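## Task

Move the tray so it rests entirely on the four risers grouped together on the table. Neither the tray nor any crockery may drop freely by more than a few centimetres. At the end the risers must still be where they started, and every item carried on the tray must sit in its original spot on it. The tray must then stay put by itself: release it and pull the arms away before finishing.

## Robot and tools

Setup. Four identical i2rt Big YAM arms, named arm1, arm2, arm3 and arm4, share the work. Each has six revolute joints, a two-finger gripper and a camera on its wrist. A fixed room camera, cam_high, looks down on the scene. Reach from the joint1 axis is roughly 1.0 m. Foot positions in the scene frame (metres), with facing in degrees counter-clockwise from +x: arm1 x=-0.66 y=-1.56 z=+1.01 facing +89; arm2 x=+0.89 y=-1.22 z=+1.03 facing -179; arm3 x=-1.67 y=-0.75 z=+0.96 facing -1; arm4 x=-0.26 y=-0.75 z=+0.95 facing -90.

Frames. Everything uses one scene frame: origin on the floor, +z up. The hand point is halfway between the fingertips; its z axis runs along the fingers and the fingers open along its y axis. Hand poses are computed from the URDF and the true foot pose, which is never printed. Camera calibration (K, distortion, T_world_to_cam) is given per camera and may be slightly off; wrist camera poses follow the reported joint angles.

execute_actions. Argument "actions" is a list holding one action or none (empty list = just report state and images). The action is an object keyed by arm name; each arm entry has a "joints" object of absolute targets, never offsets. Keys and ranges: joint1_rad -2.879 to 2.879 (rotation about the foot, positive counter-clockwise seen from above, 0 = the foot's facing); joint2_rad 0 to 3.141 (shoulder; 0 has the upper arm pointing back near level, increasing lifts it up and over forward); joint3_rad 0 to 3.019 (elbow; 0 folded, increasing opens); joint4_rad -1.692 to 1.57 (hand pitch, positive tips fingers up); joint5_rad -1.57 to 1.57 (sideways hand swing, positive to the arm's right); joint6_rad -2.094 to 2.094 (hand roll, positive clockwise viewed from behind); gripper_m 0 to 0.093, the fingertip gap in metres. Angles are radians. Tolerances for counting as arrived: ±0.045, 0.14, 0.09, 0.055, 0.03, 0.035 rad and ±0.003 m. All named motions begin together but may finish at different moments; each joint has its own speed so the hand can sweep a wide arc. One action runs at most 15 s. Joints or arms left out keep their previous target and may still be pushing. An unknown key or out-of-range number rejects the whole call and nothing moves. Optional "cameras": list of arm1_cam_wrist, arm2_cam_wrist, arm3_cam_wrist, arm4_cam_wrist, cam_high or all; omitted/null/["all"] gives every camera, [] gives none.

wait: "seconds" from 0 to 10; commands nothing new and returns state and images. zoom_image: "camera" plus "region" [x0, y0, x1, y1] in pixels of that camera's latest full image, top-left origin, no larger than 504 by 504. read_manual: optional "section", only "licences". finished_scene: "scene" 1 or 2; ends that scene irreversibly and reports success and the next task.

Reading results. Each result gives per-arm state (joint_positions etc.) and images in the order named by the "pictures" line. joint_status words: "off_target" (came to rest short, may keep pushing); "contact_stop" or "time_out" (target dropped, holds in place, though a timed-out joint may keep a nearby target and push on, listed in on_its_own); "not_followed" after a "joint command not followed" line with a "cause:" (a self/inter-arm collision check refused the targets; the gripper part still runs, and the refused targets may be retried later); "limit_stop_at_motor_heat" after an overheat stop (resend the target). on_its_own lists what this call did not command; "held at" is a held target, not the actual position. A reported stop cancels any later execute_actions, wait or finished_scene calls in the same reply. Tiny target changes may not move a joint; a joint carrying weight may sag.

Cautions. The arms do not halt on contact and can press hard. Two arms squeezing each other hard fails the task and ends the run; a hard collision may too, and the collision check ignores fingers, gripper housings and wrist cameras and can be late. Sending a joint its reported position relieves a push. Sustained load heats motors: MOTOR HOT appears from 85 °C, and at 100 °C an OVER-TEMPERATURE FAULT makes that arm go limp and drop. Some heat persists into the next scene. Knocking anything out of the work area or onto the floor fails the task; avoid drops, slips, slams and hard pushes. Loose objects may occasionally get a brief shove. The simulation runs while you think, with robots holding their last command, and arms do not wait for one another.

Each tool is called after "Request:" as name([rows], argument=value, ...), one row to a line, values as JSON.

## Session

Request:
execute_actions(actions=[])

Scene clock: 0.00 s.
arm1.joint_positions: joint1_rad=-1.488 joint2_rad=+0.459 joint3_rad=+1.317 joint4_rad=-1.177 joint5_rad=+0.154 joint6_rad=-0.427 gripper_m=+0.094
arm1.joint_status: not commanded
arm1.hand: x=-0.4631 y=-1.5748 z=+1.5790 quat_wxyz=(-0.562, +0.152, -0.796, +0.167) (m; scene frame)
arm2.joint_positions: joint1_rad=+0.868 joint2_rad=+0.588 joint3_rad=+1.401 joint4_rad=-1.336 joint5_rad=-0.201 joint6_rad=-0.341 gripper_m=+0.094
arm2.joint_status: not commanded
arm2.hand: x=+0.7881 y=-1.4050 z=+1.5870 quat_wxyz=(-0.214, -0.674, -0.538, +0.460) (m; scene frame)
arm3.joint_positions: joint1_rad=+0.208 joint2_rad=+0.582 joint3_rad=+1.390 joint4_rad=-1.241 joint5_rad=+0.090 joint6_rad=-0.428 gripper_m=+0.094
arm3.joint_status: not commanded
arm3.hand: x=-1.4435 y=-0.7303 z=+1.5320 quat_wxyz=(-0.529, +0.228, -0.811, +0.100) (m; scene frame)
arm4.joint_positions: joint1_rad=+0.405 joint2_rad=+0.460 joint3_rad=+1.423 joint4_rad=-1.207 joint5_rad=+0.139 joint6_rad=-0.081 gripper_m=+0.095
arm4.joint_status: not commanded
arm4.hand: x=-0.2065 y=-0.9116 z=+1.5671 quat_wxyz=(-0.462, -0.440, -0.654, +0.406) (m; scene frame)
pictures: arm1_cam_wrist, arm2_cam_wrist, arm3_cam_wrist, arm4_cam_wrist, cam_high
camera_calibration (this result's frames):
arm1_cam_wrist: T_world_to_cam=[[0.0278902, -0.89883, 0.43741, -2.09954], [-0.814375, -0.274182, -0.511487, 0.00347555], [0.579669, -0.34195, -0.739631, 1.02107], [0, 0, 0, 1]] pos_world=[-0.530498, -1.53702, 1.67536]
arm2_cam_wrist: T_world_to_cam=[[-0.92472, 0.324186, 0.199491, 0.871138], [0.223025, 0.886139, -0.406223, 1.71749], [-0.308469, -0.331151, -0.891732, 1.31634], [0, 0, 0, 1]] pos_world=[0.828567, -1.36843, 1.69773]
arm3_cam_wrist: T_world_to_cam=[[0.262733, -0.872847, 0.411229, -0.882279], [-0.795791, -0.437033, -0.419189, -0.821041], [0.545608, -0.217117, -0.809427, 1.99648], [0, 0, 0, 1]] pos_world=[-1.51087, -0.695446, 1.63465]
arm4_cam_wrist: T_world_to_cam=[[-0.945928, -0.301815, 0.118864, -0.65242], [-0.307397, 0.717051, -0.625576, 1.57468], [0.103577, -0.628288, -0.771055, 0.777555], [0, 0, 0, 1]] pos_world=[-0.213625, -0.837511, 1.66217]
Images, in order (width x height): arm1_cam_wrist 504x504, arm2_cam_wrist 504x504, arm3_cam_wrist 504x504, arm4_cam_wrist 504x504, cam_high 896x504.

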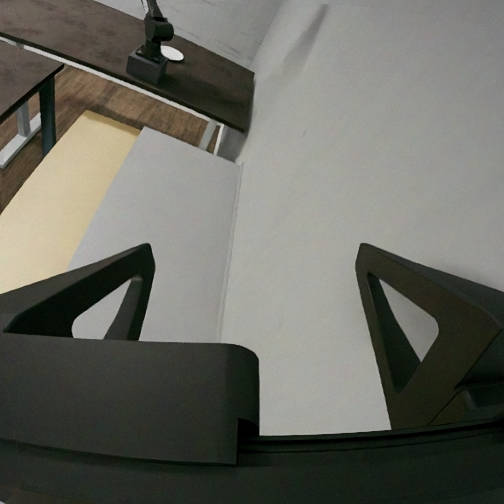

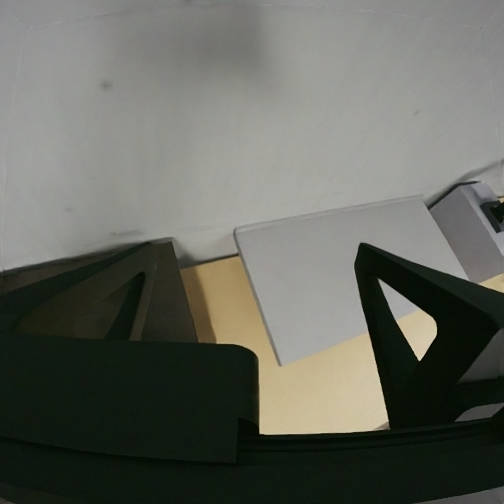

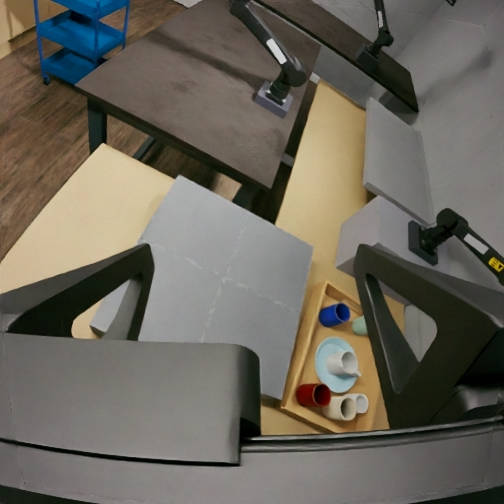

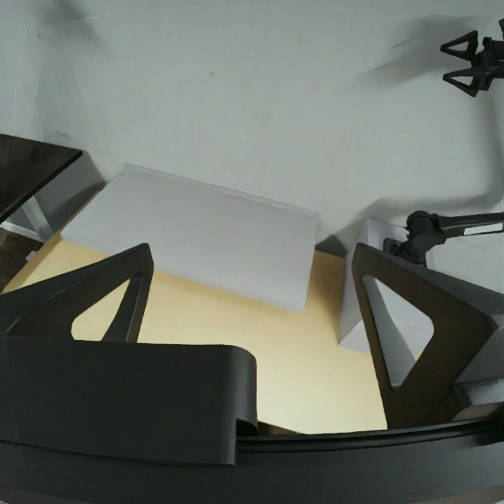

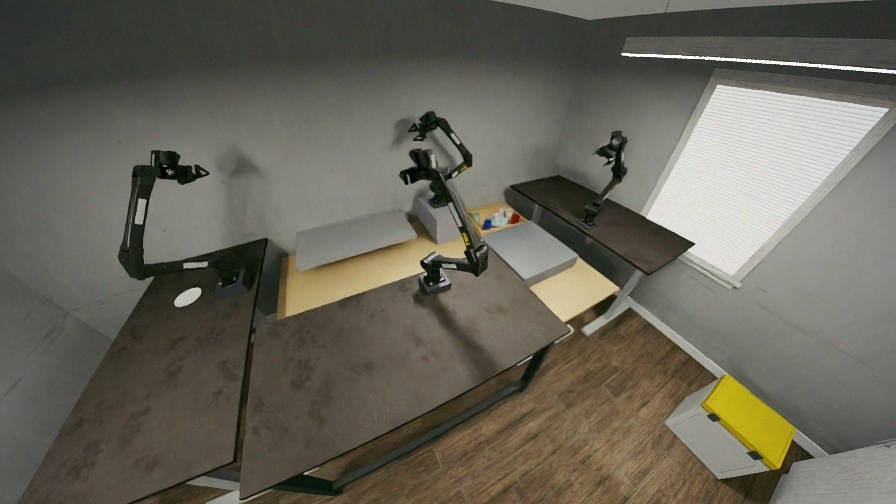

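Request:
execute_actions([
  {"arm1":{"joints":{"joint1_rad":1.065,"joint2_rad":1.8,"joint3_rad":0.55,"joint4_rad":-0.305,"joint5_rad":0,"joint6_rad":1.05,"gripper_m":0.05}},"arm3":{"joints":{"joint1_rad":-1.153,"joint2_rad":2.25,"joint3_rad":1.69,"joint4_rad":-0.98,"joint5_rad":0,"joint6_rad":0.4,"gripper_m":0.05}}},
], cameras=["arm1_cam_wrist","arm3_cam_wrist","cam_high"])

Scene clock: 10.37 s.
arm1.joint_positions: joint1_rad=+1.058 joint2_rad=+1.785 joint3_rad=+0.551 joint4_rad=-0.294 joint5_rad=-0.001 joint6_rad=+1.042 gripper_m=+0.050
arm1.joint_status: all done
arm1.hand: x=-0.9229 y=-1.4054 z=+0.8885 quat_wxyz=(+0.007, +0.705, -0.708, -0.021) (m; scene frame)
arm2.joint_positions: joint1_rad=+0.868 joint2_rad=+0.588 joint3_rad=+1.401 joint4_rad=-1.336 joint5_rad=-0.201 joint6_rad=-0.341 gripper_m=+0.094
arm2.joint_status: not commanded
arm2.hand: x=+0.7881 y=-1.4050 z=+1.5870 quat_wxyz=(-0.214, -0.674, -0.538, +0.460) (m; scene frame)
arm3.joint_positions: joint1_rad=-1.147 joint2_rad=+2.259 joint3_rad=+1.669 joint4_rad=-0.982 joint5_rad=+0.001 joint6_rad=+0.389 gripper_m=+0.050
arm3.joint_status: all done
arm3.hand: x=-1.4275 y=-1.3335 z=+0.8798 quat_wxyz=(+0.005, -0.703, -0.711, -0.002) (m; scene frame)
arm4.joint_positions: joint1_rad=+0.405 joint2_rad=+0.460 joint3_rad=+1.423 joint4_rad=-1.207 joint5_rad=+0.139 joint6_rad=-0.081 gripper_m=+0.095
arm4.joint_status: not commanded
arm4.hand: x=-0.2065 y=-0.9116 z=+1.5671 quat_wxyz=(-0.462, -0.440, -0.654, +0.406) (m; scene frame)
pictures: arm1_cam_wrist, arm3_cam_wrist, cam_high
camera_calibration (this result's frames):
arm1_cam_wrist: T_world_to_cam=[[0.999795, -0.0134105, -0.0151863, 0.911096], [-0.00240886, -0.822942, 0.568121, -1.65876], [-0.0201162, -0.567968, -0.822805, 0.0375517], [0, 0, 0, 1]] pos_world=[-0.914149, -1.33152, 0.987112]
arm3_cam_wrist: T_world_to_cam=[[-0.999794, -0.0183521, 0.00872505, -1.45346], [-0.00975089, 0.809986, 0.586368, 0.554962], [-0.0178283, 0.586162, -0.809998, 1.59624], [0, 0, 0, 1]] pos_world=[-1.41929, -1.41184, 0.980225]
Images, in order (width x height): arm1_cam_wrist 504x504, arm3_cam_wrist 504x504, cam_high 896x504.

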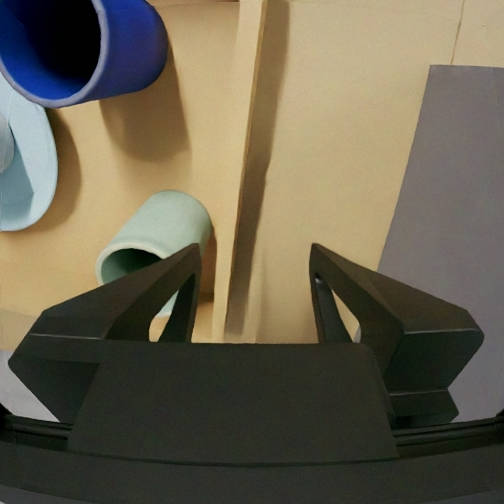

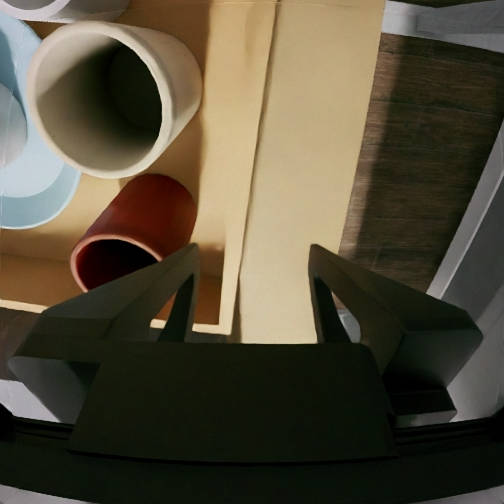

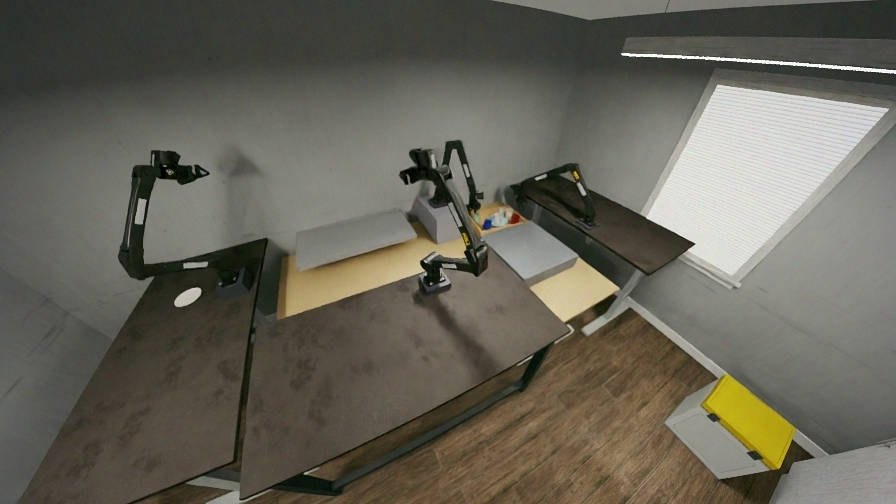

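Request:
execute_actions([
  {"arm1":{"joints":{"joint1_rad":1.035,"joint2_rad":2.05,"joint3_rad":0.64,"joint4_rad":-0.153,"joint6_rad":1.13}},"arm3":{"joints":{"joint1_rad":-1.168,"joint2_rad":2.405,"joint3_rad":1.8,"joint4_rad":-0.93,"joint6_rad":0.49}}},
], cameras=["arm1_cam_wrist","arm3_cam_wrist"])

Scene clock: 18.77 s.
arm1.joint_positions: joint1_rad=+1.048 joint2_rad=+2.046 joint3_rad=+0.638 joint4_rad=-0.164 joint5_rad=-0.001 joint6_rad=+1.122 gripper_m=+0.050
arm1.joint_status: all done
arm1.hand: x=-0.9316 y=-1.3965 z=+0.8220 quat_wxyz=(+0.002, +0.673, -0.740, +0.000) (m; scene frame)
arm2.joint_positions: joint1_rad=+0.868 joint2_rad=+0.588 joint3_rad=+1.401 joint4_rad=-1.336 joint5_rad=-0.201 joint6_rad=-0.341 gripper_m=+0.094
arm2.joint_status: not commanded
arm2.hand: x=+0.7881 y=-1.4050 z=+1.5870 quat_wxyz=(-0.214, -0.674, -0.538, +0.460) (m; scene frame)
arm3.joint_positions: joint1_rad=-1.161 joint2_rad=+2.428 joint3_rad=+1.764 joint4_rad=-0.940 joint5_rad=+0.001 joint6_rad=+0.479 gripper_m=+0.050
arm3.joint_status: all done
arm3.hand: x=-1.4313 y=-1.3489 z=+0.8044 quat_wxyz=(+0.020, -0.739, -0.673, -0.007) (m; scene frame)
arm4.joint_positions: joint1_rad=+0.405 joint2_rad=+0.460 joint3_rad=+1.423 joint4_rad=-1.207 joint5_rad=+0.139 joint6_rad=-0.081 gripper_m=+0.095
arm4.joint_status: not commanded
arm4.hand: x=-0.2065 y=-0.9116 z=+1.5671 quat_wxyz=(-0.462, -0.440, -0.654, +0.406) (m; scene frame)
pictures: arm1_cam_wrist, arm3_cam_wrist
camera_calibration (this result's frames):
arm1_cam_wrist: T_world_to_cam=[[0.994336, -0.10381, 0.0227712, 0.756374], [-0.0974131, -0.804563, 0.585823, -1.69109], [-0.0424933, -0.584724, -0.810119, -0.066956], [0, 0, 0, 1]] pos_world=[-0.91967, -1.32122, 0.919212]
arm3_cam_wrist: T_world_to_cam=[[-0.996046, 0.0855264, 0.0240335, -1.32371], [0.0824521, 0.789245, 0.608518, 0.69781], [0.033076, 0.608093, -0.793176, 1.63298], [0, 0, 0, 1]] pos_world=[-1.43003, -1.43053, 0.902421]
Images, in order (width x height): arm1_cam_wrist 504x504, arm3_cam_wrist 504x504.

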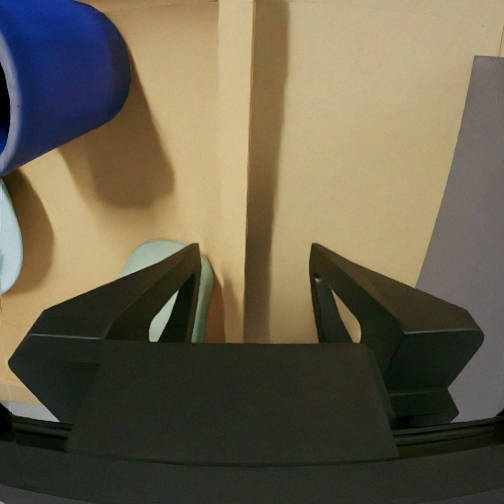

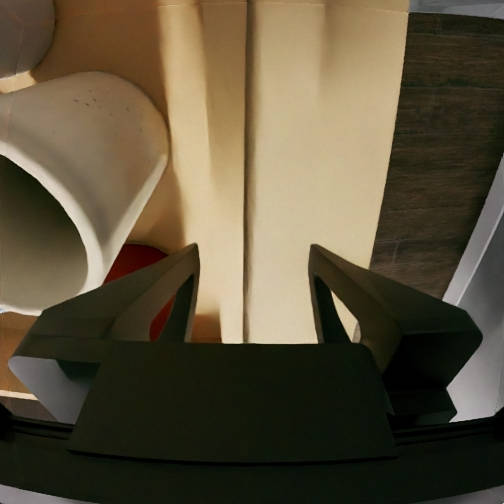

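Request:
execute_actions([
  {"arm1":{"joints":{"joint2_rad":2.26,"joint3_rad":0.72,"joint4_rad":-0.01}},"arm3":{"joints":{"joint1_rad":-1.14,"joint2_rad":2.49,"joint3_rad":1.83,"joint4_rad":-0.85}}},
], cameras=["arm1_cam_wrist","arm3_cam_wrist"])

Request:
execute_actions([
  {"arm1":{"joints":{"gripper_m":0}},"arm3":{"joints":{"gripper_m":0}}},
], cameras=["arm1_cam_wrist","arm3_cam_wrist"])

Scene clock: 24.10 s.
arm1.joint_positions: joint1_rad=+1.048 joint2_rad=+2.121 joint3_rad=+0.702 joint4_rad=-0.081 joint5_rad=+0.000 joint6_rad=+1.130 gripper_m=+0.050
arm1.joint_status: joint4_rad time_out (moved +0.084 of +0.154); the others done
arm1.on_its_own: joint4_rad reads -0.081 and still pushes toward -0.010 since a time_out
arm1.hand: x=-0.9622 y=-1.3778 z=+0.8037 quat_wxyz=(+0.012, +0.669, -0.742, -0.035) (m; scene frame)
arm2.joint_positions: joint1_rad=+0.868 joint2_rad=+0.588 joint3_rad=+1.401 joint4_rad=-1.336 joint5_rad=-0.201 joint6_rad=-0.341 gripper_m=+0.094
arm2.joint_status: not commanded
arm2.hand: x=+0.7881 y=-1.4050 z=+1.5870 quat_wxyz=(-0.214, -0.674, -0.538, +0.460) (m; scene frame)
arm3.joint_positions: joint1_rad=-1.155 joint2_rad=+2.488 joint3_rad=+1.791 joint4_rad=-0.869 joint5_rad=+0.003 joint6_rad=+0.482 gripper_m=+0.050
arm3.joint_status: all done
arm3.hand: x=-1.4230 y=-1.3590 z=+0.7742 quat_wxyz=(+0.002, -0.738, -0.674, +0.000) (m; scene frame)
arm4.joint_positions: joint1_rad=+0.405 joint2_rad=+0.460 joint3_rad=+1.423 joint4_rad=-1.207 joint5_rad=+0.139 joint6_rad=-0.081 gripper_m=+0.095
arm4.joint_status: not commanded
arm4.hand: x=-0.2065 y=-0.9116 z=+1.5671 quat_wxyz=(-0.462, -0.440, -0.654, +0.406) (m; scene frame)
pictures: arm1_cam_wrist, arm3_cam_wrist
camera_calibration (this result's frames):
arm1_cam_wrist: T_world_to_cam=[[0.992886, -0.111213, -0.0425378, 0.830049], [-0.0685184, -0.825817, 0.55976, -1.64885], [-0.0973812, -0.552863, -0.827563, -0.0670529], [0, 0, 0, 1]] pos_world=[-0.943651, -1.30641, 0.902778]
arm3_cam_wrist: T_world_to_cam=[[-0.996509, 0.0830772, 0.00818962, -1.3055], [0.0723913, 0.811119, 0.580383, 0.760611], [0.0415739, 0.57895, -0.814302, 1.60378], [0, 0, 0, 1]] pos_world=[-1.42268, -1.437, 0.875205]
Images, in order (width x height): arm1_cam_wrist 504x504, arm3_cam_wrist 504x504.

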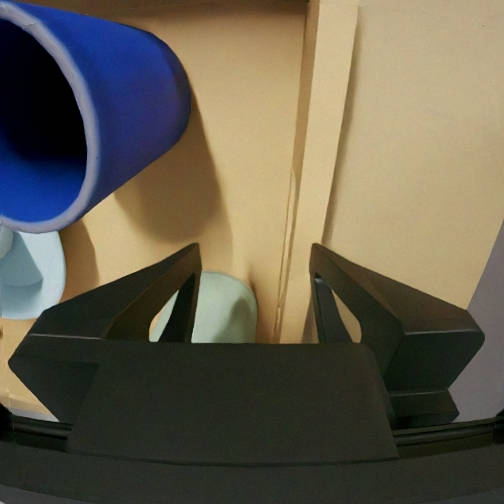

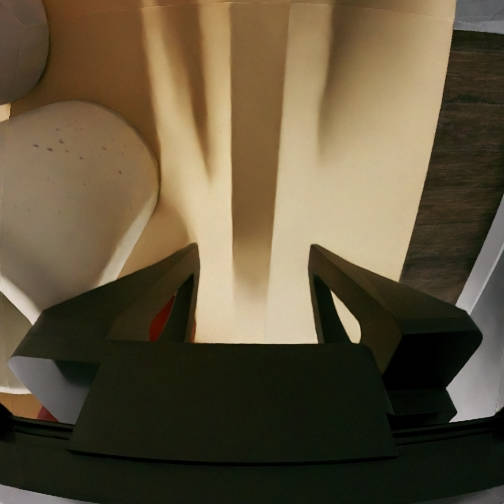

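not run: a stop came earlier in this reply.

Landed on the rim; back off and lead with joint 2.

Request:
execute_actions([
  {"arm1":{"joints":{"joint2_rad":2.04,"joint3_rad":0.65,"joint4_rad":-0.17}},"arm3":{"joints":{"joint2_rad":2.51,"joint4_rad":-0.83}}},
], cameras=[])

Request:
execute_actions([
  {"arm1":{"joints":{"joint2_rad":2.15,"joint3_rad":0.68,"joint4_rad":-0.1}}},
], cameras=[])

Request:
execute_actions([
  {"arm1":{"joints":{"joint2_rad":2.25,"joint3_rad":0.72,"joint4_rad":-0.02}}},
], cameras=["arm1_cam_wrist"])

Scene clock: 28.67 s.
arm1.joint_positions: joint1_rad=+1.048 joint2_rad=+2.038 joint3_rad=+0.644 joint4_rad=-0.161 joint5_rad=+0.000 joint6_rad=+1.130 gripper_m=+0.050
arm1.joint_status: all done
arm1.hand: x=-0.9375 y=-1.3927 z=+0.8247 quat_wxyz=(+0.003, +0.670, -0.742, -0.008) (m; scene frame)
arm2.joint_positions: joint1_rad=+0.868 joint2_rad=+0.588 joint3_rad=+1.401 joint4_rad=-1.336 joint5_rad=-0.201 joint6_rad=-0.341 gripper_m=+0.094
arm2.joint_status: not commanded
arm2.hand: x=+0.7881 y=-1.4050 z=+1.5870 quat_wxyz=(-0.214, -0.674, -0.538, +0.460) (m; scene frame)
arm3.joint_positions: joint1_rad=-1.153 joint2_rad=+2.507 joint3_rad=+1.791 joint4_rad=-0.847 joint5_rad=+0.003 joint6_rad=+0.482 gripper_m=+0.050
arm3.joint_status: all done
arm3.hand: x=-1.4222 y=-1.3576 z=+0.7622 quat_wxyz=(+0.001, -0.738, -0.675, +0.001) (m; scene frame)
arm4.joint_positions: joint1_rad=+0.405 joint2_rad=+0.460 joint3_rad=+1.423 joint4_rad=-1.207 joint5_rad=+0.139 joint6_rad=-0.081 gripper_m=+0.095
arm4.joint_status: not commanded
arm4.hand: x=-0.2065 y=-0.9116 z=+1.5671 quat_wxyz=(-0.462, -0.440, -0.654, +0.406) (m; scene frame)
pictures: none
No camera images: the call's "cameras" was empty. Leave "cameras" out to get every camera's image.

Scene clock: 29.57 s.
arm1.joint_positions: joint1_rad=+1.048 joint2_rad=+2.142 joint3_rad=+0.679 joint4_rad=-0.112 joint5_rad=+0.000 joint6_rad=+1.130 gripper_m=+0.050
arm1.joint_status: all done
arm1.hand: x=-0.9372 y=-1.3929 z=+0.7954 quat_wxyz=(+0.001, +0.670, -0.742, +0.001) (m; scene frame)
arm2.joint_positions: joint1_rad=+0.868 joint2_rad=+0.588 joint3_rad=+1.401 joint4_rad=-1.336 joint5_rad=-0.201 joint6_rad=-0.341 gripper_m=+0.094
arm2.joint_status: not commanded
arm2.hand: x=+0.7881 y=-1.4050 z=+1.5870 quat_wxyz=(-0.214, -0.674, -0.538, +0.460) (m; scene frame)
arm3.joint_positions: joint1_rad=-1.153 joint2_rad=+2.507 joint3_rad=+1.791 joint4_rad=-0.847 joint5_rad=+0.003 joint6_rad=+0.482 gripper_m=+0.050
arm3.joint_status: not commanded
arm3.hand: x=-1.4222 y=-1.3576 z=+0.7622 quat_wxyz=(+0.001, -0.738, -0.675, +0.001) (m; scene frame)
arm4.joint_positions: joint1_rad=+0.405 joint2_rad=+0.460 joint3_rad=+1.423 joint4_rad=-1.207 joint5_rad=+0.139 joint6_rad=-0.081 gripper_m=+0.095
arm4.joint_status: not commanded
arm4.hand: x=-0.2065 y=-0.9116 z=+1.5671 quat_wxyz=(-0.462, -0.440, -0.654, +0.406) (m; scene frame)
pictures: none
No camera images: the call's "cameras" was empty. Leave "cameras" out to get every camera's image.

Scene clock: 30.33 s.
arm1.joint_positions: joint1_rad=+1.048 joint2_rad=+2.239 joint3_rad=+0.720 joint4_rad=-0.032 joint5_rad=+0.000 joint6_rad=+1.130 gripper_m=+0.050
arm1.joint_status: all done
arm1.hand: x=-0.9465 y=-1.3874 z=+0.7671 quat_wxyz=(+0.004, +0.670, -0.742, -0.010) (m; scene frame)
arm2.joint_positions: joint1_rad=+0.868 joint2_rad=+0.588 joint3_rad=+1.401 joint4_rad=-1.336 joint5_rad=-0.201 joint6_rad=-0.341 gripper_m=+0.094
arm2.joint_status: not commanded
arm2.hand: x=+0.7881 y=-1.4050 z=+1.5870 quat_wxyz=(-0.214, -0.674, -0.538, +0.460) (m; scene frame)
arm3.joint_positions: joint1_rad=-1.153 joint2_rad=+2.507 joint3_rad=+1.791 joint4_rad=-0.847 joint5_rad=+0.003 joint6_rad=+0.482 gripper_m=+0.050
arm3.joint_status: not commanded
arm3.hand: x=-1.4222 y=-1.3576 z=+0.7622 quat_wxyz=(+0.001, -0.738, -0.675, +0.001) (m; scene frame)
arm4.joint_positions: joint1_rad=+0.405 joint2_rad=+0.460 joint3_rad=+1.423 joint4_rad=-1.207 joint5_rad=+0.139 joint6_rad=-0.081 gripper_m=+0.095
arm4.joint_status: not commanded
arm4.hand: x=-0.2065 y=-0.9116 z=+1.5671 quat_wxyz=(-0.462, -0.440, -0.654, +0.406) (m; scene frame)
pictures: arm1_cam_wrist
camera_calibration (this result's frames):
arm1_cam_wrist: T_world_to_cam=[[0.993743, -0.111611, 0.00421834, 0.776198], [-0.0935026, -0.810667, 0.577993, -1.65179], [-0.0610906, -0.574771, -0.816031, -0.10607], [0, 0, 0, 1]] pos_world=[-0.932268, -1.31339, 0.864893]
Images, in order (width x height): arm1_cam_wrist 504x504.

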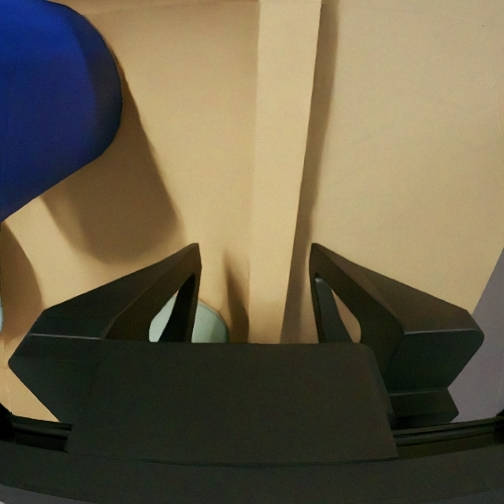

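Request:
execute_actions([
  {"arm1":{"joints":{"gripper_m":0,"joint4_rad":-0.07}},"arm3":{"joints":{"gripper_m":0}}},
], cameras=[])

Request:
execute_actions([
  {"arm1":{"joints":{"joint2_rad":1.99,"joint3_rad":0.66,"joint4_rad":-0.19}},"arm3":{"joints":{"joint2_rad":2.31,"joint3_rad":1.83,"joint4_rad":-0.95}}},
], cameras=["arm1_cam_wrist","arm3_cam_wrist"])

Scene clock: 37.70 s.
arm1.joint_positions: joint1_rad=+1.044 joint2_rad=+2.240 joint3_rad=+0.720 joint4_rad=-0.051 joint5_rad=+0.001 joint6_rad=+1.149 gripper_m=+0.011
arm1.joint_status: gripper_m off_target (ended at +0.011, target +0.000); the others done
arm1.hand: x=-0.9412 y=-1.3890 z=+0.7667 quat_wxyz=(+0.001, +0.661, -0.750, +0.000) (m; scene frame)
arm2.joint_positions: joint1_rad=+0.868 joint2_rad=+0.588 joint3_rad=+1.401 joint4_rad=-1.336 joint5_rad=-0.201 joint6_rad=-0.341 gripper_m=+0.094
arm2.joint_status: not commanded
arm2.hand: x=+0.7881 y=-1.4050 z=+1.5870 quat_wxyz=(-0.214, -0.674, -0.538, +0.460) (m; scene frame)
arm3.joint_positions: joint1_rad=-1.151 joint2_rad=+2.507 joint3_rad=+1.791 joint4_rad=-0.845 joint5_rad=+0.002 joint6_rad=+0.503 gripper_m=+0.010
arm3.joint_status: gripper_m off_target (ended at +0.010, target +0.000)
arm3.hand: x=-1.4205 y=-1.3575 z=+0.7622 quat_wxyz=(-0.001, -0.744, -0.668, +0.000) (m; scene frame)
arm4.joint_positions: joint1_rad=+0.405 joint2_rad=+0.460 joint3_rad=+1.423 joint4_rad=-1.207 joint5_rad=+0.139 joint6_rad=-0.081 gripper_m=+0.095
arm4.joint_status: not commanded
arm4.hand: x=-0.2065 y=-0.9116 z=+1.5671 quat_wxyz=(-0.462, -0.440, -0.654, +0.406) (m; scene frame)
pictures: none
No camera images: the call's "cameras" was empty. Leave "cameras" out to get every camera's image.

Scene clock: 39.77 s.
arm1.joint_positions: joint1_rad=+1.039 joint2_rad=+2.069 joint3_rad=+0.661 joint4_rad=-0.177 joint5_rad=+0.014 joint6_rad=+1.164 gripper_m=+0.011
arm1.joint_status: all done
arm1.hand: x=-0.9321 y=-1.3900 z=+0.8167 quat_wxyz=(-0.007, +0.654, -0.757, +0.004) (m; scene frame)
arm2.joint_positions: joint1_rad=+0.868 joint2_rad=+0.588 joint3_rad=+1.401 joint4_rad=-1.336 joint5_rad=-0.201 joint6_rad=-0.341 gripper_m=+0.094
arm2.joint_status: not commanded
arm2.hand: x=+0.7881 y=-1.4050 z=+1.5870 quat_wxyz=(-0.214, -0.674, -0.538, +0.460) (m; scene frame)
arm3.joint_positions: joint1_rad=-1.136 joint2_rad=+2.457 joint3_rad=+1.790 joint4_rad=-0.912 joint5_rad=-0.014 joint6_rad=+0.535 gripper_m=+0.010
arm3.joint_status: joint2_rad time_out (moved -0.051 of -0.197); the others done
arm3.on_its_own: joint2_rad reads +2.457 and still pushes toward +2.310 since a time_out
arm3.hand: x=-1.4092 y=-1.3518 z=+0.7940 quat_wxyz=(+0.005, -0.749, -0.662, -0.010) (m; scene frame)
arm4.joint_positions: joint1_rad=+0.405 joint2_rad=+0.460 joint3_rad=+1.423 joint4_rad=-1.207 joint5_rad=+0.139 joint6_rad=-0.081 gripper_m=+0.095
arm4.joint_status: not commanded
arm4.hand: x=-0.2065 y=-0.9116 z=+1.5671 quat_wxyz=(-0.462, -0.440, -0.654, +0.406) (m; scene frame)
pictures: arm1_cam_wrist, arm3_cam_wrist
camera_calibration (this result's frames):
arm1_cam_wrist: T_world_to_cam=[[0.987217, -0.154162, 0.0404561, 0.666539], [-0.14892, -0.801758, 0.578798, -1.72115], [-0.0567928, -0.577424, -0.814467, -0.0671981], [0, 0, 0, 1]] pos_world=[-0.918149, -1.31599, 0.914503]
arm3_cam_wrist: T_world_to_cam=[[-0.993229, 0.116169, -0.000358788, -1.23644], [0.0930607, 0.797498, 0.596101, 0.740554], [0.0695346, 0.592032, -0.802909, 1.66312], [0, 0, 0, 1]] pos_world=[-1.41263, -1.43158, 0.893446]
Images, in order (width x height): arm1_cam_wrist 504x504, arm3_cam_wrist 504x504.

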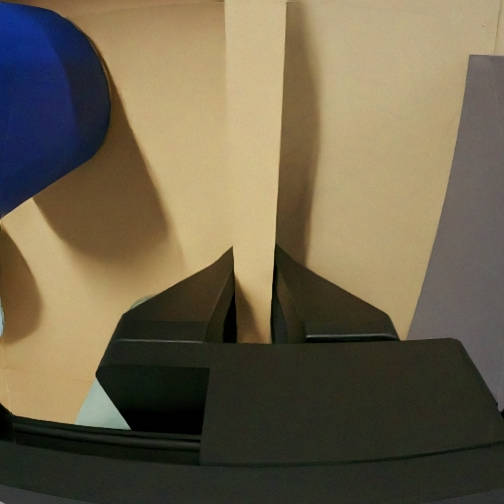

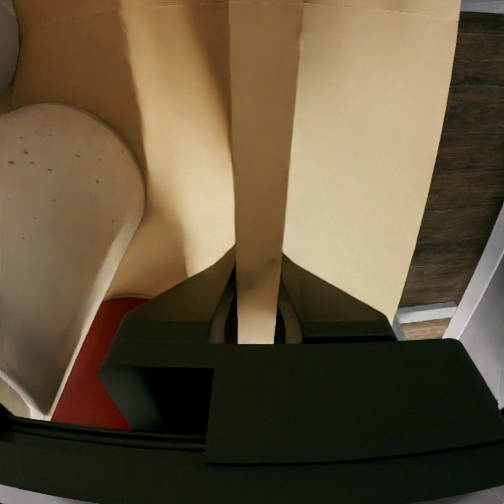

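Request:
execute_actions([
  {"arm1":{"joints":{"joint2_rad":1.81,"joint3_rad":0.65,"joint4_rad":-0.33,"joint6_rad":1.15}},"arm3":{"joints":{"joint2_rad":2.18,"joint4_rad":-1.04,"joint6_rad":0.51}}},
], cameras=[])

Request:
execute_actions([
  {"arm1":{"joints":{"joint2_rad":1.64,"joint4_rad":-0.5}},"arm3":{"joints":{"joint2_rad":2.1,"joint4_rad":-1.12}}},
], cameras=["cam_high"])

Scene clock: 45.17 s.
arm1.joint_positions: joint1_rad=+1.039 joint2_rad=+1.876 joint3_rad=+0.631 joint4_rad=-0.322 joint5_rad=+0.005 joint6_rad=+1.166 gripper_m=+0.011
arm1.joint_status: all done
arm1.hand: x=-0.9352 y=-1.3896 z=+0.8723 quat_wxyz=(+0.000, +0.653, -0.757, -0.003) (m; scene frame)
arm2.joint_positions: joint1_rad=+0.868 joint2_rad=+0.588 joint3_rad=+1.401 joint4_rad=-1.336 joint5_rad=-0.201 joint6_rad=-0.341 gripper_m=+0.094
arm2.joint_status: not commanded
arm2.hand: x=+0.7881 y=-1.4050 z=+1.5870 quat_wxyz=(-0.214, -0.674, -0.538, +0.460) (m; scene frame)
arm3.joint_positions: joint1_rad=-1.137 joint2_rad=+2.332 joint3_rad=+1.773 joint4_rad=-1.021 joint5_rad=-0.008 joint6_rad=+0.537 gripper_m=+0.010
arm3.joint_status: joint2_rad time_out (moved -0.125 of -0.277); the others done
arm3.on_its_own: joint2_rad reads +2.332 and still pushes toward +2.180 since a time_out
arm3.hand: x=-1.4120 y=-1.3510 z=+0.8682 quat_wxyz=(+0.006, -0.751, -0.661, -0.007) (m; scene frame)
arm4.joint_positions: joint1_rad=+0.405 joint2_rad=+0.460 joint3_rad=+1.423 joint4_rad=-1.207 joint5_rad=+0.139 joint6_rad=-0.081 gripper_m=+0.095
arm4.joint_status: not commanded
arm4.hand: x=-0.2065 y=-0.9116 z=+1.5671 quat_wxyz=(-0.462, -0.440, -0.654, +0.406) (m; scene frame)
pictures: none
No camera images: the call's "cameras" was empty. Leave "cameras" out to get every camera's image.

not run: a stop came earlier in this reply.

Request:
execute_actions([
  {"arm1":{"joints":{"joint2_rad":1.64,"joint4_rad":-0.5}},"arm3":{"joints":{"joint2_rad":2.1,"joint4_rad":-1.12}}},
], cameras=["cam_high"])

Scene clock: 53.33 s.
arm1.joint_positions: joint1_rad=+1.039 joint2_rad=+1.708 joint3_rad=+0.631 joint4_rad=-0.484 joint5_rad=+0.006 joint6_rad=+1.173 gripper_m=+0.011
arm1.joint_status: all done
arm1.hand: x=-0.9353 y=-1.3894 z=+0.9227 quat_wxyz=(+0.000, +0.650, -0.760, -0.006) (m; scene frame)
arm2.joint_positions: joint1_rad=+0.868 joint2_rad=+0.588 joint3_rad=+1.401 joint4_rad=-1.336 joint5_rad=-0.201 joint6_rad=-0.341 gripper_m=+0.094
arm2.joint_status: not commanded
arm2.hand: x=+0.7881 y=-1.4050 z=+1.5870 quat_wxyz=(-0.214, -0.674, -0.538, +0.460) (m; scene frame)
arm3.joint_positions: joint1_rad=-1.134 joint2_rad=+2.255 joint3_rad=+1.771 joint4_rad=-1.093 joint5_rad=-0.008 joint6_rad=+0.546 gripper_m=+0.010
arm3.joint_status: joint2_rad time_out (moved -0.076 of -0.232); the others done
arm3.on_its_own: joint2_rad reads +2.255 and still pushes toward +2.100 since a time_out
arm3.hand: x=-1.4112 y=-1.3472 z=+0.9160 quat_wxyz=(+0.005, -0.753, -0.658, -0.007) (m; scene frame)
arm4.joint_positions: joint1_rad=+0.405 joint2_rad=+0.460 joint3_rad=+1.423 joint4_rad=-1.207 joint5_rad=+0.139 joint6_rad=-0.081 gripper_m=+0.095
arm4.joint_status: not commanded
arm4.hand: x=-0.2065 y=-0.9116 z=+1.5671 quat_wxyz=(-0.462, -0.440, -0.654, +0.406) (m; scene frame)
pictures: cam_high
Images, in order (width x height): cam_high 896x504.

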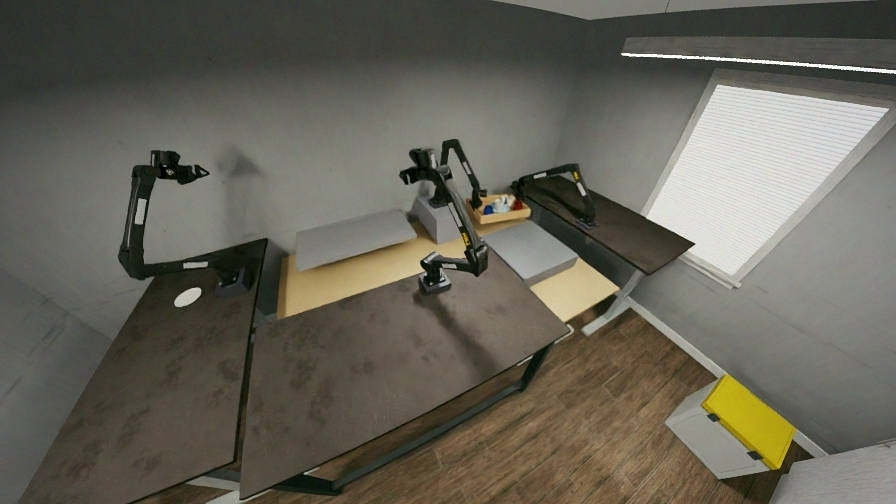

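Request:
execute_actions([
  {"arm1":{"joints":{"joint1_rad":0.74,"joint2_rad":1.74,"joint3_rad":0.87,"joint4_rad":-0.6,"joint6_rad":0.87}},"arm3":{"joints":{"joint1_rad":-1.02,"joint2_rad":1.875,"joint3_rad":1.38,"joint4_rad":-0.93,"joint6_rad":0.645}}},
], cameras=["cam_high"])

Request:
execute_actions([
  {"arm1":{"joints":{"joint1_rad":0.55,"joint2_rad":1.88,"joint3_rad":1.17,"joint4_rad":-0.74,"joint6_rad":0.68}},"arm3":{"joints":{"joint1_rad":-0.86,"joint2_rad":1.705,"joint3_rad":1.05,"joint4_rad":-0.8,"joint6_rad":0.805}}},
], cameras=["cam_high"])

Scene clock: 59.97 s.
arm1.joint_positions: joint1_rad=+0.732 joint2_rad=+1.808 joint3_rad=+0.838 joint4_rad=-0.583 joint5_rad=+0.004 joint6_rad=+0.885 gripper_m=+0.011
arm1.joint_status: all done
arm1.hand: x=-0.9187 y=-1.2591 z=+0.9302 quat_wxyz=(-0.001, +0.643, -0.766, -0.010) (m; scene frame)
arm2.joint_positions: joint1_rad=+0.868 joint2_rad=+0.588 joint3_rad=+1.401 joint4_rad=-1.336 joint5_rad=-0.201 joint6_rad=-0.341 gripper_m=+0.094
arm2.joint_status: not commanded
arm2.hand: x=+0.7881 y=-1.4050 z=+1.5870 quat_wxyz=(-0.214, -0.674, -0.538, +0.460) (m; scene frame)
arm3.joint_positions: joint1_rad=-1.004 joint2_rad=+2.018 joint3_rad=+1.337 joint4_rad=-0.921 joint5_rad=-0.016 joint6_rad=+0.692 gripper_m=+0.010
arm3.joint_status: joint2_rad time_out (moved -0.237 of -0.380); joint6_rad time_out (moved +0.145 of +0.099); the others done
arm3.on_its_own: joint2_rad reads +2.018 and still pushes toward +1.875 since a time_out; joint6_rad reads +0.692 and still pushes toward +0.645 since a time_out
arm3.hand: x=-1.3942 y=-1.2092 z=+0.9159 quat_wxyz=(+0.018, -0.758, -0.652, -0.013) (m; scene frame)
arm4.joint_positions: joint1_rad=+0.405 joint2_rad=+0.460 joint3_rad=+1.423 joint4_rad=-1.207 joint5_rad=+0.139 joint6_rad=-0.081 gripper_m=+0.095
arm4.joint_status: not commanded
arm4.hand: x=-0.2065 y=-0.9116 z=+1.5671 quat_wxyz=(-0.462, -0.440, -0.654, +0.406) (m; scene frame)
pictures: cam_high
Images, in order (width x height): cam_high 896x504.

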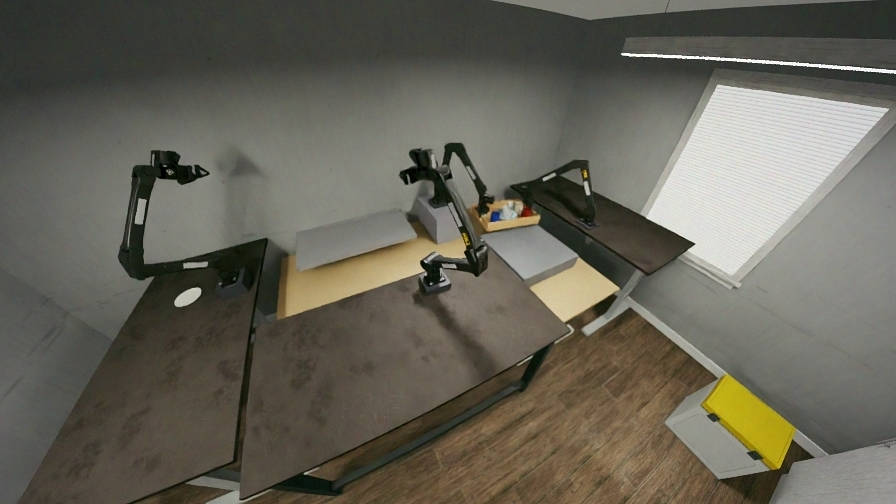

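not run: a stop came earlier in this reply.

Request:
execute_actions([
  {"arm1":{"joints":{"joint1_rad":0.55,"joint2_rad":1.9,"joint3_rad":1.17,"joint4_rad":-0.73,"joint6_rad":0.69}},"arm3":{"joints":{"joint1_rad":-0.875,"joint2_rad":1.7,"joint3_rad":1.08,"joint4_rad":-0.78,"joint6_rad":0.82}}},
], cameras=[])

Request:
execute_actions([
  {"arm1":{"joints":{"joint1_rad":0.425,"joint2_rad":2.09,"joint3_rad":1.555,"joint4_rad":-0.91,"joint6_rad":0.565}},"arm3":{"joints":{"joint1_rad":-0.635,"joint2_rad":1.56,"joint3_rad":0.835,"joint4_rad":-0.7,"joint6_rad":1.06}}},
], cameras=["cam_high"])

Scene clock: 66.20 s.
arm1.joint_positions: joint1_rad=+0.557 joint2_rad=+1.983 joint3_rad=+1.133 joint4_rad=-0.709 joint5_rad=-0.010 joint6_rad=+0.699 gripper_m=+0.011
arm1.joint_status: all done
arm1.hand: x=-0.9120 y=-1.1392 z=+0.9259 quat_wxyz=(+0.005, +0.647, -0.762, -0.007) (m; scene frame)
arm2.joint_positions: joint1_rad=+0.868 joint2_rad=+0.588 joint3_rad=+1.401 joint4_rad=-1.336 joint5_rad=-0.201 joint6_rad=-0.341 gripper_m=+0.094
arm2.joint_status: not commanded
arm2.hand: x=+0.7881 y=-1.4050 z=+1.5870 quat_wxyz=(-0.214, -0.674, -0.538, +0.460) (m; scene frame)
arm3.joint_positions: joint1_rad=-0.857 joint2_rad=+1.819 joint3_rad=+1.017 joint4_rad=-0.771 joint5_rad=-0.011 joint6_rad=+0.834 gripper_m=+0.010
arm3.joint_status: all done
arm3.hand: x=-1.3885 y=-1.0947 z=+0.9209 quat_wxyz=(+0.005, -0.756, -0.654, -0.007) (m; scene frame)
arm4.joint_positions: joint1_rad=+0.405 joint2_rad=+0.460 joint3_rad=+1.423 joint4_rad=-1.207 joint5_rad=+0.139 joint6_rad=-0.081 gripper_m=+0.095
arm4.joint_status: not commanded
arm4.hand: x=-0.2065 y=-0.9116 z=+1.5671 quat_wxyz=(-0.462, -0.440, -0.654, +0.406) (m; scene frame)
pictures: none
No camera images: the call's "cameras" was empty. Leave "cameras" out to get every camera's image.

Scene clock: 67.57 s.
arm1.joint_positions: joint1_rad=+0.440 joint2_rad=+2.183 joint3_rad=+1.497 joint4_rad=-0.882 joint5_rad=-0.013 joint6_rad=+0.586 gripper_m=+0.011
arm1.joint_status: all done
arm1.hand: x=-0.9024 y=-1.0214 z=+0.9220 quat_wxyz=(+0.007, +0.646, -0.764, -0.004) (m; scene frame)
arm2.joint_positions: joint1_rad=+0.868 joint2_rad=+0.588 joint3_rad=+1.401 joint4_rad=-1.336 joint5_rad=-0.201 joint6_rad=-0.341 gripper_m=+0.094
arm2.joint_status: not commanded
arm2.hand: x=+0.7881 y=-1.4050 z=+1.5870 quat_wxyz=(-0.214, -0.674, -0.538, +0.460) (m; scene frame)
arm3.joint_positions: joint1_rad=-0.624 joint2_rad=+1.656 joint3_rad=+0.782 joint4_rad=-0.686 joint5_rad=-0.005 joint6_rad=+1.074 gripper_m=+0.010
arm3.joint_status: all done
arm3.hand: x=-1.3785 y=-0.9742 z=+0.9245 quat_wxyz=(-0.001, -0.758, -0.652, -0.005) (m; scene frame)
arm4.joint_positions: joint1_rad=+0.405 joint2_rad=+0.460 joint3_rad=+1.423 joint4_rad=-1.207 joint5_rad=+0.139 joint6_rad=-0.081 gripper_m=+0.095
arm4.joint_status: not commanded
arm4.hand: x=-0.2065 y=-0.9116 z=+1.5671 quat_wxyz=(-0.462, -0.440, -0.654, +0.406) (m; scene frame)
pictures: cam_high
Images, in order (width x height): cam_high 896x504.

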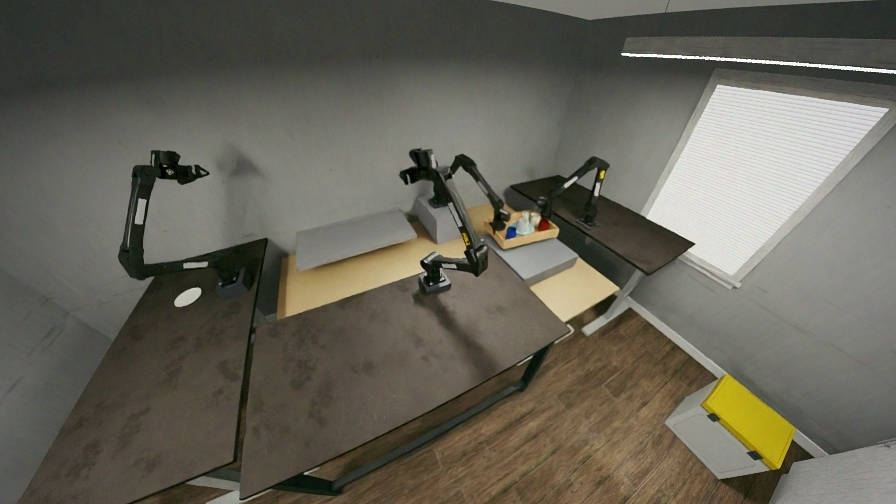

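Request:
execute_actions([
  {"arm1":{"joints":{"joint1_rad":0.31,"joint2_rad":2.35,"joint3_rad":2.09,"joint4_rad":-1.17,"joint6_rad":0.44}},"arm3":{"joints":{"joint1_rad":-0.32,"joint2_rad":1.49,"joint3_rad":0.73,"joint4_rad":-0.68,"joint6_rad":1.36}}},
], cameras=[])

Request:
execute_actions([
  {"arm1":{"joints":{"joint2_rad":2.41,"joint4_rad":-1.12}},"arm3":{"joints":{"joint2_rad":1.62,"joint4_rad":-0.57}},"arm4":{"joints":{"joint1_rad":-1.2}}},
], cameras=["cam_high","arm4_cam_wrist"])

Scene clock: 73.50 s.
arm1.joint_positions: joint1_rad=+0.332 joint2_rad=+2.442 joint3_rad=+1.989 joint4_rad=-1.134 joint5_rad=-0.019 joint6_rad=+0.455 gripper_m=+0.011
arm1.joint_status: joint3_rad time_out (moved +0.493 of +0.593); the others done
arm1.on_its_own: joint3_rad reads +1.989 and still pushes toward +2.090 since a time_out
arm1.hand: x=-0.8758 y=-0.9001 z=+0.9175 quat_wxyz=(+0.013, +0.654, -0.756, +0.003) (m; scene frame)
arm2.joint_positions: joint1_rad=+0.868 joint2_rad=+0.588 joint3_rad=+1.401 joint4_rad=-1.336 joint5_rad=-0.201 joint6_rad=-0.341 gripper_m=+0.094
arm2.joint_status: not commanded
arm2.hand: x=+0.7881 y=-1.4050 z=+1.5870 quat_wxyz=(-0.214, -0.674, -0.538, +0.460) (m; scene frame)
arm3.joint_positions: joint1_rad=-0.307 joint2_rad=+1.590 joint3_rad=+0.695 joint4_rad=-0.666 joint5_rad=+0.003 joint6_rad=+1.365 gripper_m=+0.010
arm3.joint_status: all done
arm3.hand: x=-1.3534 y=-0.8627 z=+0.9262 quat_wxyz=(-0.001, -0.750, -0.662, -0.003) (m; scene frame)
arm4.joint_positions: joint1_rad=+0.405 joint2_rad=+0.460 joint3_rad=+1.423 joint4_rad=-1.207 joint5_rad=+0.139 joint6_rad=-0.081 gripper_m=+0.095
arm4.joint_status: not commanded
arm4.hand: x=-0.2065 y=-0.9116 z=+1.5671 quat_wxyz=(-0.462, -0.440, -0.654, +0.406) (m; scene frame)
pictures: none
No camera images: the call's "cameras" was empty. Leave "cameras" out to get every camera's image.

not run: a stop came earlier in this reply.

Request:
execute_actions([
  {"arm1":{"joints":{"joint2_rad":2.41,"joint4_rad":-1.1}},"arm3":{"joints":{"joint2_rad":1.63,"joint4_rad":-0.56}},"arm4":{"joints":{"joint1_rad":-1.2}}},
], cameras=["cam_high","arm4_cam_wrist"])

Scene clock: 77.00 s.
arm1.joint_positions: joint1_rad=+0.331 joint2_rad=+2.479 joint3_rad=+1.999 joint4_rad=-1.105 joint5_rad=-0.010 joint6_rad=+0.447 gripper_m=+0.011
arm1.joint_status: all done
arm1.on_its_own: joint3_rad reads +1.999 and still pushes toward +2.090 since a time_out
arm1.hand: x=-0.8745 y=-0.8970 z=+0.8958 quat_wxyz=(+0.009, +0.657, -0.754, +0.004) (m; scene frame)
arm2.joint_positions: joint1_rad=+0.868 joint2_rad=+0.588 joint3_rad=+1.401 joint4_rad=-1.336 joint5_rad=-0.201 joint6_rad=-0.341 gripper_m=+0.094
arm2.joint_status: not commanded
arm2.hand: x=+0.7881 y=-1.4050 z=+1.5870 quat_wxyz=(-0.214, -0.674, -0.538, +0.460) (m; scene frame)
arm3.joint_positions: joint1_rad=-0.308 joint2_rad=+1.713 joint3_rad=+0.690 joint4_rad=-0.559 joint5_rad=+0.010 joint6_rad=+1.355 gripper_m=+0.010
arm3.joint_status: all done
arm3.hand: x=-1.3533 y=-0.8641 z=+0.8862 quat_wxyz=(+0.006, -0.747, -0.665, +0.005) (m; scene frame)
arm4.joint_positions: joint1_rad=-1.194 joint2_rad=+0.460 joint3_rad=+1.423 joint4_rad=-1.207 joint5_rad=+0.138 joint6_rad=-0.081 gripper_m=+0.095
arm4.joint_status: all done
arm4.hand: x=-0.4152 y=-0.7869 z=+1.5699 quat_wxyz=(-0.035, -0.771, -0.137, +0.621) (m; scene frame)
pictures: arm4_cam_wrist, cam_high
camera_calibration (this result's frames):
arm4_cam_wrist: T_world_to_cam=[[-0.27373, 0.955378, 0.111014, 0.468248], [0.716638, 0.279574, -0.638959, 1.52478], [-0.641484, -0.0953451, -0.761188, 0.974172], [0, 0, 0, 1]] pos_world=[-0.339628, -0.780761, 1.66382]
Images, in order (width x height): arm4_cam_wrist 504x504, cam_high 896x504.

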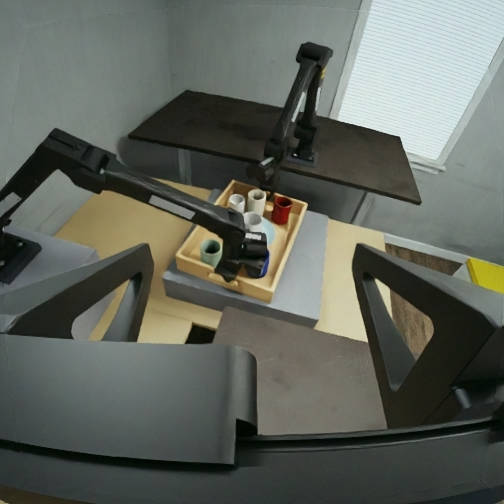

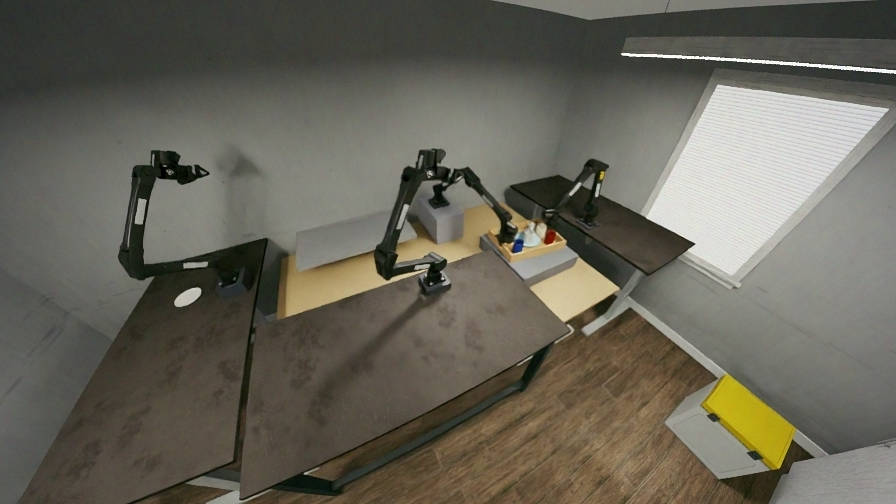

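Inside the footprint. Lower further.

Request:
execute_actions([
  {"arm1":{"joints":{"joint2_rad":2.47,"joint3_rad":2.05,"joint4_rad":-1.07}},"arm3":{"joints":{"joint2_rad":1.72,"joint4_rad":-0.49}}},
], cameras=[])

Request:
execute_actions([
  {"arm1":{"joints":{"joint2_rad":2.52,"joint3_rad":2.03}},"arm3":{"joints":{"joint2_rad":1.79}}},
], cameras=[])

Scene clock: 81.67 s.
arm1.joint_positions: joint1_rad=+0.331 joint2_rad=+2.482 joint3_rad=+1.999 joint4_rad=-1.105 joint5_rad=-0.006 joint6_rad=+0.445 gripper_m=+0.011
arm1.joint_status: all done
arm1.hand: x=-0.8735 y=-0.8973 z=+0.8940 quat_wxyz=(+0.007, +0.658, -0.753, +0.006) (m; scene frame)
arm2.joint_positions: joint1_rad=+0.868 joint2_rad=+0.588 joint3_rad=+1.401 joint4_rad=-1.336 joint5_rad=-0.201 joint6_rad=-0.341 gripper_m=+0.094
arm2.joint_status: not commanded
arm2.hand: x=+0.7881 y=-1.4050 z=+1.5870 quat_wxyz=(-0.214, -0.674, -0.538, +0.460) (m; scene frame)
arm3.joint_positions: joint1_rad=-0.308 joint2_rad=+1.730 joint3_rad=+0.690 joint4_rad=-0.537 joint5_rad=+0.008 joint6_rad=+1.353 gripper_m=+0.010
arm3.joint_status: all done
arm3.hand: x=-1.3519 y=-0.8644 z=+0.8806 quat_wxyz=(+0.005, -0.746, -0.665, +0.003) (m; scene frame)
arm4.joint_positions: joint1_rad=-1.194 joint2_rad=+0.460 joint3_rad=+1.423 joint4_rad=-1.207 joint5_rad=+0.138 joint6_rad=-0.081 gripper_m=+0.095
arm4.joint_status: not commanded
arm4.hand: x=-0.4152 y=-0.7869 z=+1.5699 quat_wxyz=(-0.035, -0.771, -0.137, +0.621) (m; scene frame)
pictures: none
No camera images: the call's "cameras" was empty. Leave "cameras" out to get every camera's image.

Scene clock: 82.27 s.
arm1.joint_positions: joint1_rad=+0.331 joint2_rad=+2.484 joint3_rad=+1.999 joint4_rad=-1.105 joint5_rad=-0.006 joint6_rad=+0.445 gripper_m=+0.011
arm1.joint_status: all done
arm1.hand: x=-0.8733 y=-0.8980 z=+0.8922 quat_wxyz=(+0.008, +0.658, -0.753, +0.007) (m; scene frame)
arm2.joint_positions: joint1_rad=+0.868 joint2_rad=+0.588 joint3_rad=+1.401 joint4_rad=-1.336 joint5_rad=-0.201 joint6_rad=-0.341 gripper_m=+0.094
arm2.joint_status: not commanded
arm2.hand: x=+0.7881 y=-1.4050 z=+1.5870 quat_wxyz=(-0.214, -0.674, -0.538, +0.460) (m; scene frame)
arm3.joint_positions: joint1_rad=-0.308 joint2_rad=+1.733 joint3_rad=+0.690 joint4_rad=-0.537 joint5_rad=+0.008 joint6_rad=+1.353 gripper_m=+0.010
arm3.joint_status: all done
arm3.hand: x=-1.3526 y=-0.8642 z=+0.8796 quat_wxyz=(+0.006, -0.746, -0.665, +0.004) (m; scene frame)
arm4.joint_positions: joint1_rad=-1.194 joint2_rad=+0.460 joint3_rad=+1.423 joint4_rad=-1.207 joint5_rad=+0.138 joint6_rad=-0.081 gripper_m=+0.095
arm4.joint_status: not commanded
arm4.hand: x=-0.4152 y=-0.7869 z=+1.5699 quat_wxyz=(-0.035, -0.771, -0.137, +0.621) (m; scene frame)
pictures: none
No camera images: the call's "cameras" was empty. Leave "cameras" out to get every camera's image.

Request:
execute_actions([
  {"arm1":{"joints":{"gripper_m":0.035,"joint1_rad":0.331,"joint2_rad":2.48,"joint4_rad":-1.1}},"arm3":{"joints":{"gripper_m":0.035,"joint2_rad":1.73,"joint3_rad":0.71,"joint4_rad":-0.537}}},
], cameras=[])

Request:
execute_actions([
  {"arm1":{"joints":{"joint2_rad":2.33,"joint4_rad":-1.25}},"arm3":{"joints":{"joint2_rad":1.45,"joint4_rad":-0.82}}},
], cameras=[])

Request:
execute_actions([
  {"arm1":{"joints":{"joint2_rad":1.7}},"arm3":{"joints":{"joint2_rad":0.8}}},
], cameras=["arm4_cam_wrist"])

Request:
finished_scene(scene=2)

Scene clock: 87.53 s.
arm1.joint_positions: joint1_rad=+0.331 joint2_rad=+2.484 joint3_rad=+1.999 joint4_rad=-1.105 joint5_rad=-0.002 joint6_rad=+0.445 gripper_m=+0.035
arm1.joint_status: all done
arm1.hand: x=-0.8728 y=-0.8976 z=+0.8924 quat_wxyz=(+0.006, +0.658, -0.753, +0.008) (m; scene frame)
arm2.joint_positions: joint1_rad=+0.868 joint2_rad=+0.588 joint3_rad=+1.401 joint4_rad=-1.336 joint5_rad=-0.201 joint6_rad=-0.341 gripper_m=+0.094
arm2.joint_status: not commanded
arm2.hand: x=+0.7881 y=-1.4050 z=+1.5870 quat_wxyz=(-0.214, -0.674, -0.538, +0.460) (m; scene frame)
arm3.joint_positions: joint1_rad=-0.310 joint2_rad=+1.743 joint3_rad=+0.690 joint4_rad=-0.536 joint5_rad=+0.002 joint6_rad=+1.353 gripper_m=+0.035
arm3.joint_status: all done
arm3.hand: x=-1.3539 y=-0.8630 z=+0.8766 quat_wxyz=(+0.011, -0.747, -0.665, +0.004) (m; scene frame)
arm4.joint_positions: joint1_rad=-1.194 joint2_rad=+0.460 joint3_rad=+1.423 joint4_rad=-1.207 joint5_rad=+0.138 joint6_rad=-0.081 gripper_m=+0.095
arm4.joint_status: not commanded
arm4.hand: x=-0.4152 y=-0.7869 z=+1.5699 quat_wxyz=(-0.035, -0.771, -0.137, +0.621) (m; scene frame)
pictures: none
No camera images: the call's "cameras" was empty. Leave "cameras" out to get every camera's image.

Scene clock: 88.73 s.
arm1.joint_positions: joint1_rad=+0.331 joint2_rad=+2.301 joint3_rad=+2.013 joint4_rad=-1.237 joint5_rad=-0.002 joint6_rad=+0.445 gripper_m=+0.035
arm1.joint_status: all done
arm1.hand: x=-0.8743 y=-0.8916 z=+1.0211 quat_wxyz=(-0.007, +0.658, -0.753, -0.022) (m; scene frame)
arm2.joint_positions: joint1_rad=+0.868 joint2_rad=+0.588 joint3_rad=+1.401 joint4_rad=-1.336 joint5_rad=-0.201 joint6_rad=-0.341 gripper_m=+0.094
arm2.joint_status: not commanded
arm2.hand: x=+0.7881 y=-1.4050 z=+1.5870 quat_wxyz=(-0.214, -0.674, -0.538, +0.460) (m; scene frame)
arm3.joint_positions: joint1_rad=-0.310 joint2_rad=+1.444 joint3_rad=+0.690 joint4_rad=-0.805 joint5_rad=+0.002 joint6_rad=+1.353 gripper_m=+0.035
arm3.joint_status: all done
arm3.hand: x=-1.3684 y=-0.8586 z=+0.9697 quat_wxyz=(-0.002, -0.747, -0.665, -0.004) (m; scene frame)
arm4.joint_positions: joint1_rad=-1.194 joint2_rad=+0.460 joint3_rad=+1.423 joint4_rad=-1.207 joint5_rad=+0.138 joint6_rad=-0.081 gripper_m=+0.095
arm4.joint_status: not commanded
arm4.hand: x=-0.4152 y=-0.7869 z=+1.5699 quat_wxyz=(-0.035, -0.771, -0.137, +0.621) (m; scene frame)
pictures: none
No camera images: the call's "cameras" was empty. Leave "cameras" out to get every camera's image.

Scene clock: 90.57 s.
arm1.joint_positions: joint1_rad=+0.331 joint2_rad=+1.705 joint3_rad=+2.021 joint4_rad=-1.239 joint5_rad=-0.002 joint6_rad=+0.445 gripper_m=+0.035
arm1.joint_status: all done
arm1.hand: x=-0.8575 y=-0.9401 z=+1.4277 quat_wxyz=(-0.124, +0.623, -0.714, -0.293) (m; scene frame)
arm2.joint_positions: joint1_rad=+0.868 joint2_rad=+0.588 joint3_rad=+1.401 joint4_rad=-1.336 joint5_rad=-0.201 joint6_rad=-0.341 gripper_m=+0.094
arm2.joint_status: not commanded
arm2.hand: x=+0.7881 y=-1.4050 z=+1.5870 quat_wxyz=(-0.214, -0.674, -0.538, +0.460) (m; scene frame)
arm3.joint_positions: joint1_rad=-0.310 joint2_rad=+0.796 joint3_rad=+0.690 joint4_rad=-0.805 joint5_rad=+0.002 joint6_rad=+1.353 gripper_m=+0.035
arm3.joint_status: all done
arm3.hand: x=-1.3554 y=-0.8646 z=+1.1762 quat_wxyz=(-0.280, -0.708, -0.629, -0.159) (m; scene frame)
arm4.joint_positions: joint1_rad=-1.194 joint2_rad=+0.460 joint3_rad=+1.423 joint4_rad=-1.207 joint5_rad=+0.138 joint6_rad=-0.081 gripper_m=+0.095
arm4.joint_status: not commanded
arm4.hand: x=-0.4152 y=-0.7869 z=+1.5699 quat_wxyz=(-0.035, -0.771, -0.137, +0.621) (m; scene frame)
pictures: arm4_cam_wrist
camera_calibration (this result's frames):
arm4_cam_wrist: T_world_to_cam=[[-0.27373, 0.955378, 0.111014, 0.468248], [0.716638, 0.279574, -0.638959, 1.52478], [-0.641484, -0.0953451, -0.761188, 0.974172], [0, 0, 0, 1]] pos_world=[-0.339628, -0.780761, 1.66382]
Images, in order (width x height): arm4_cam_wrist 504x504.

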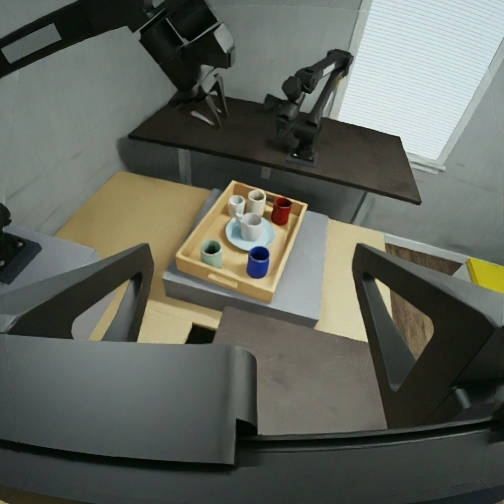

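The scene is finished: the task was done.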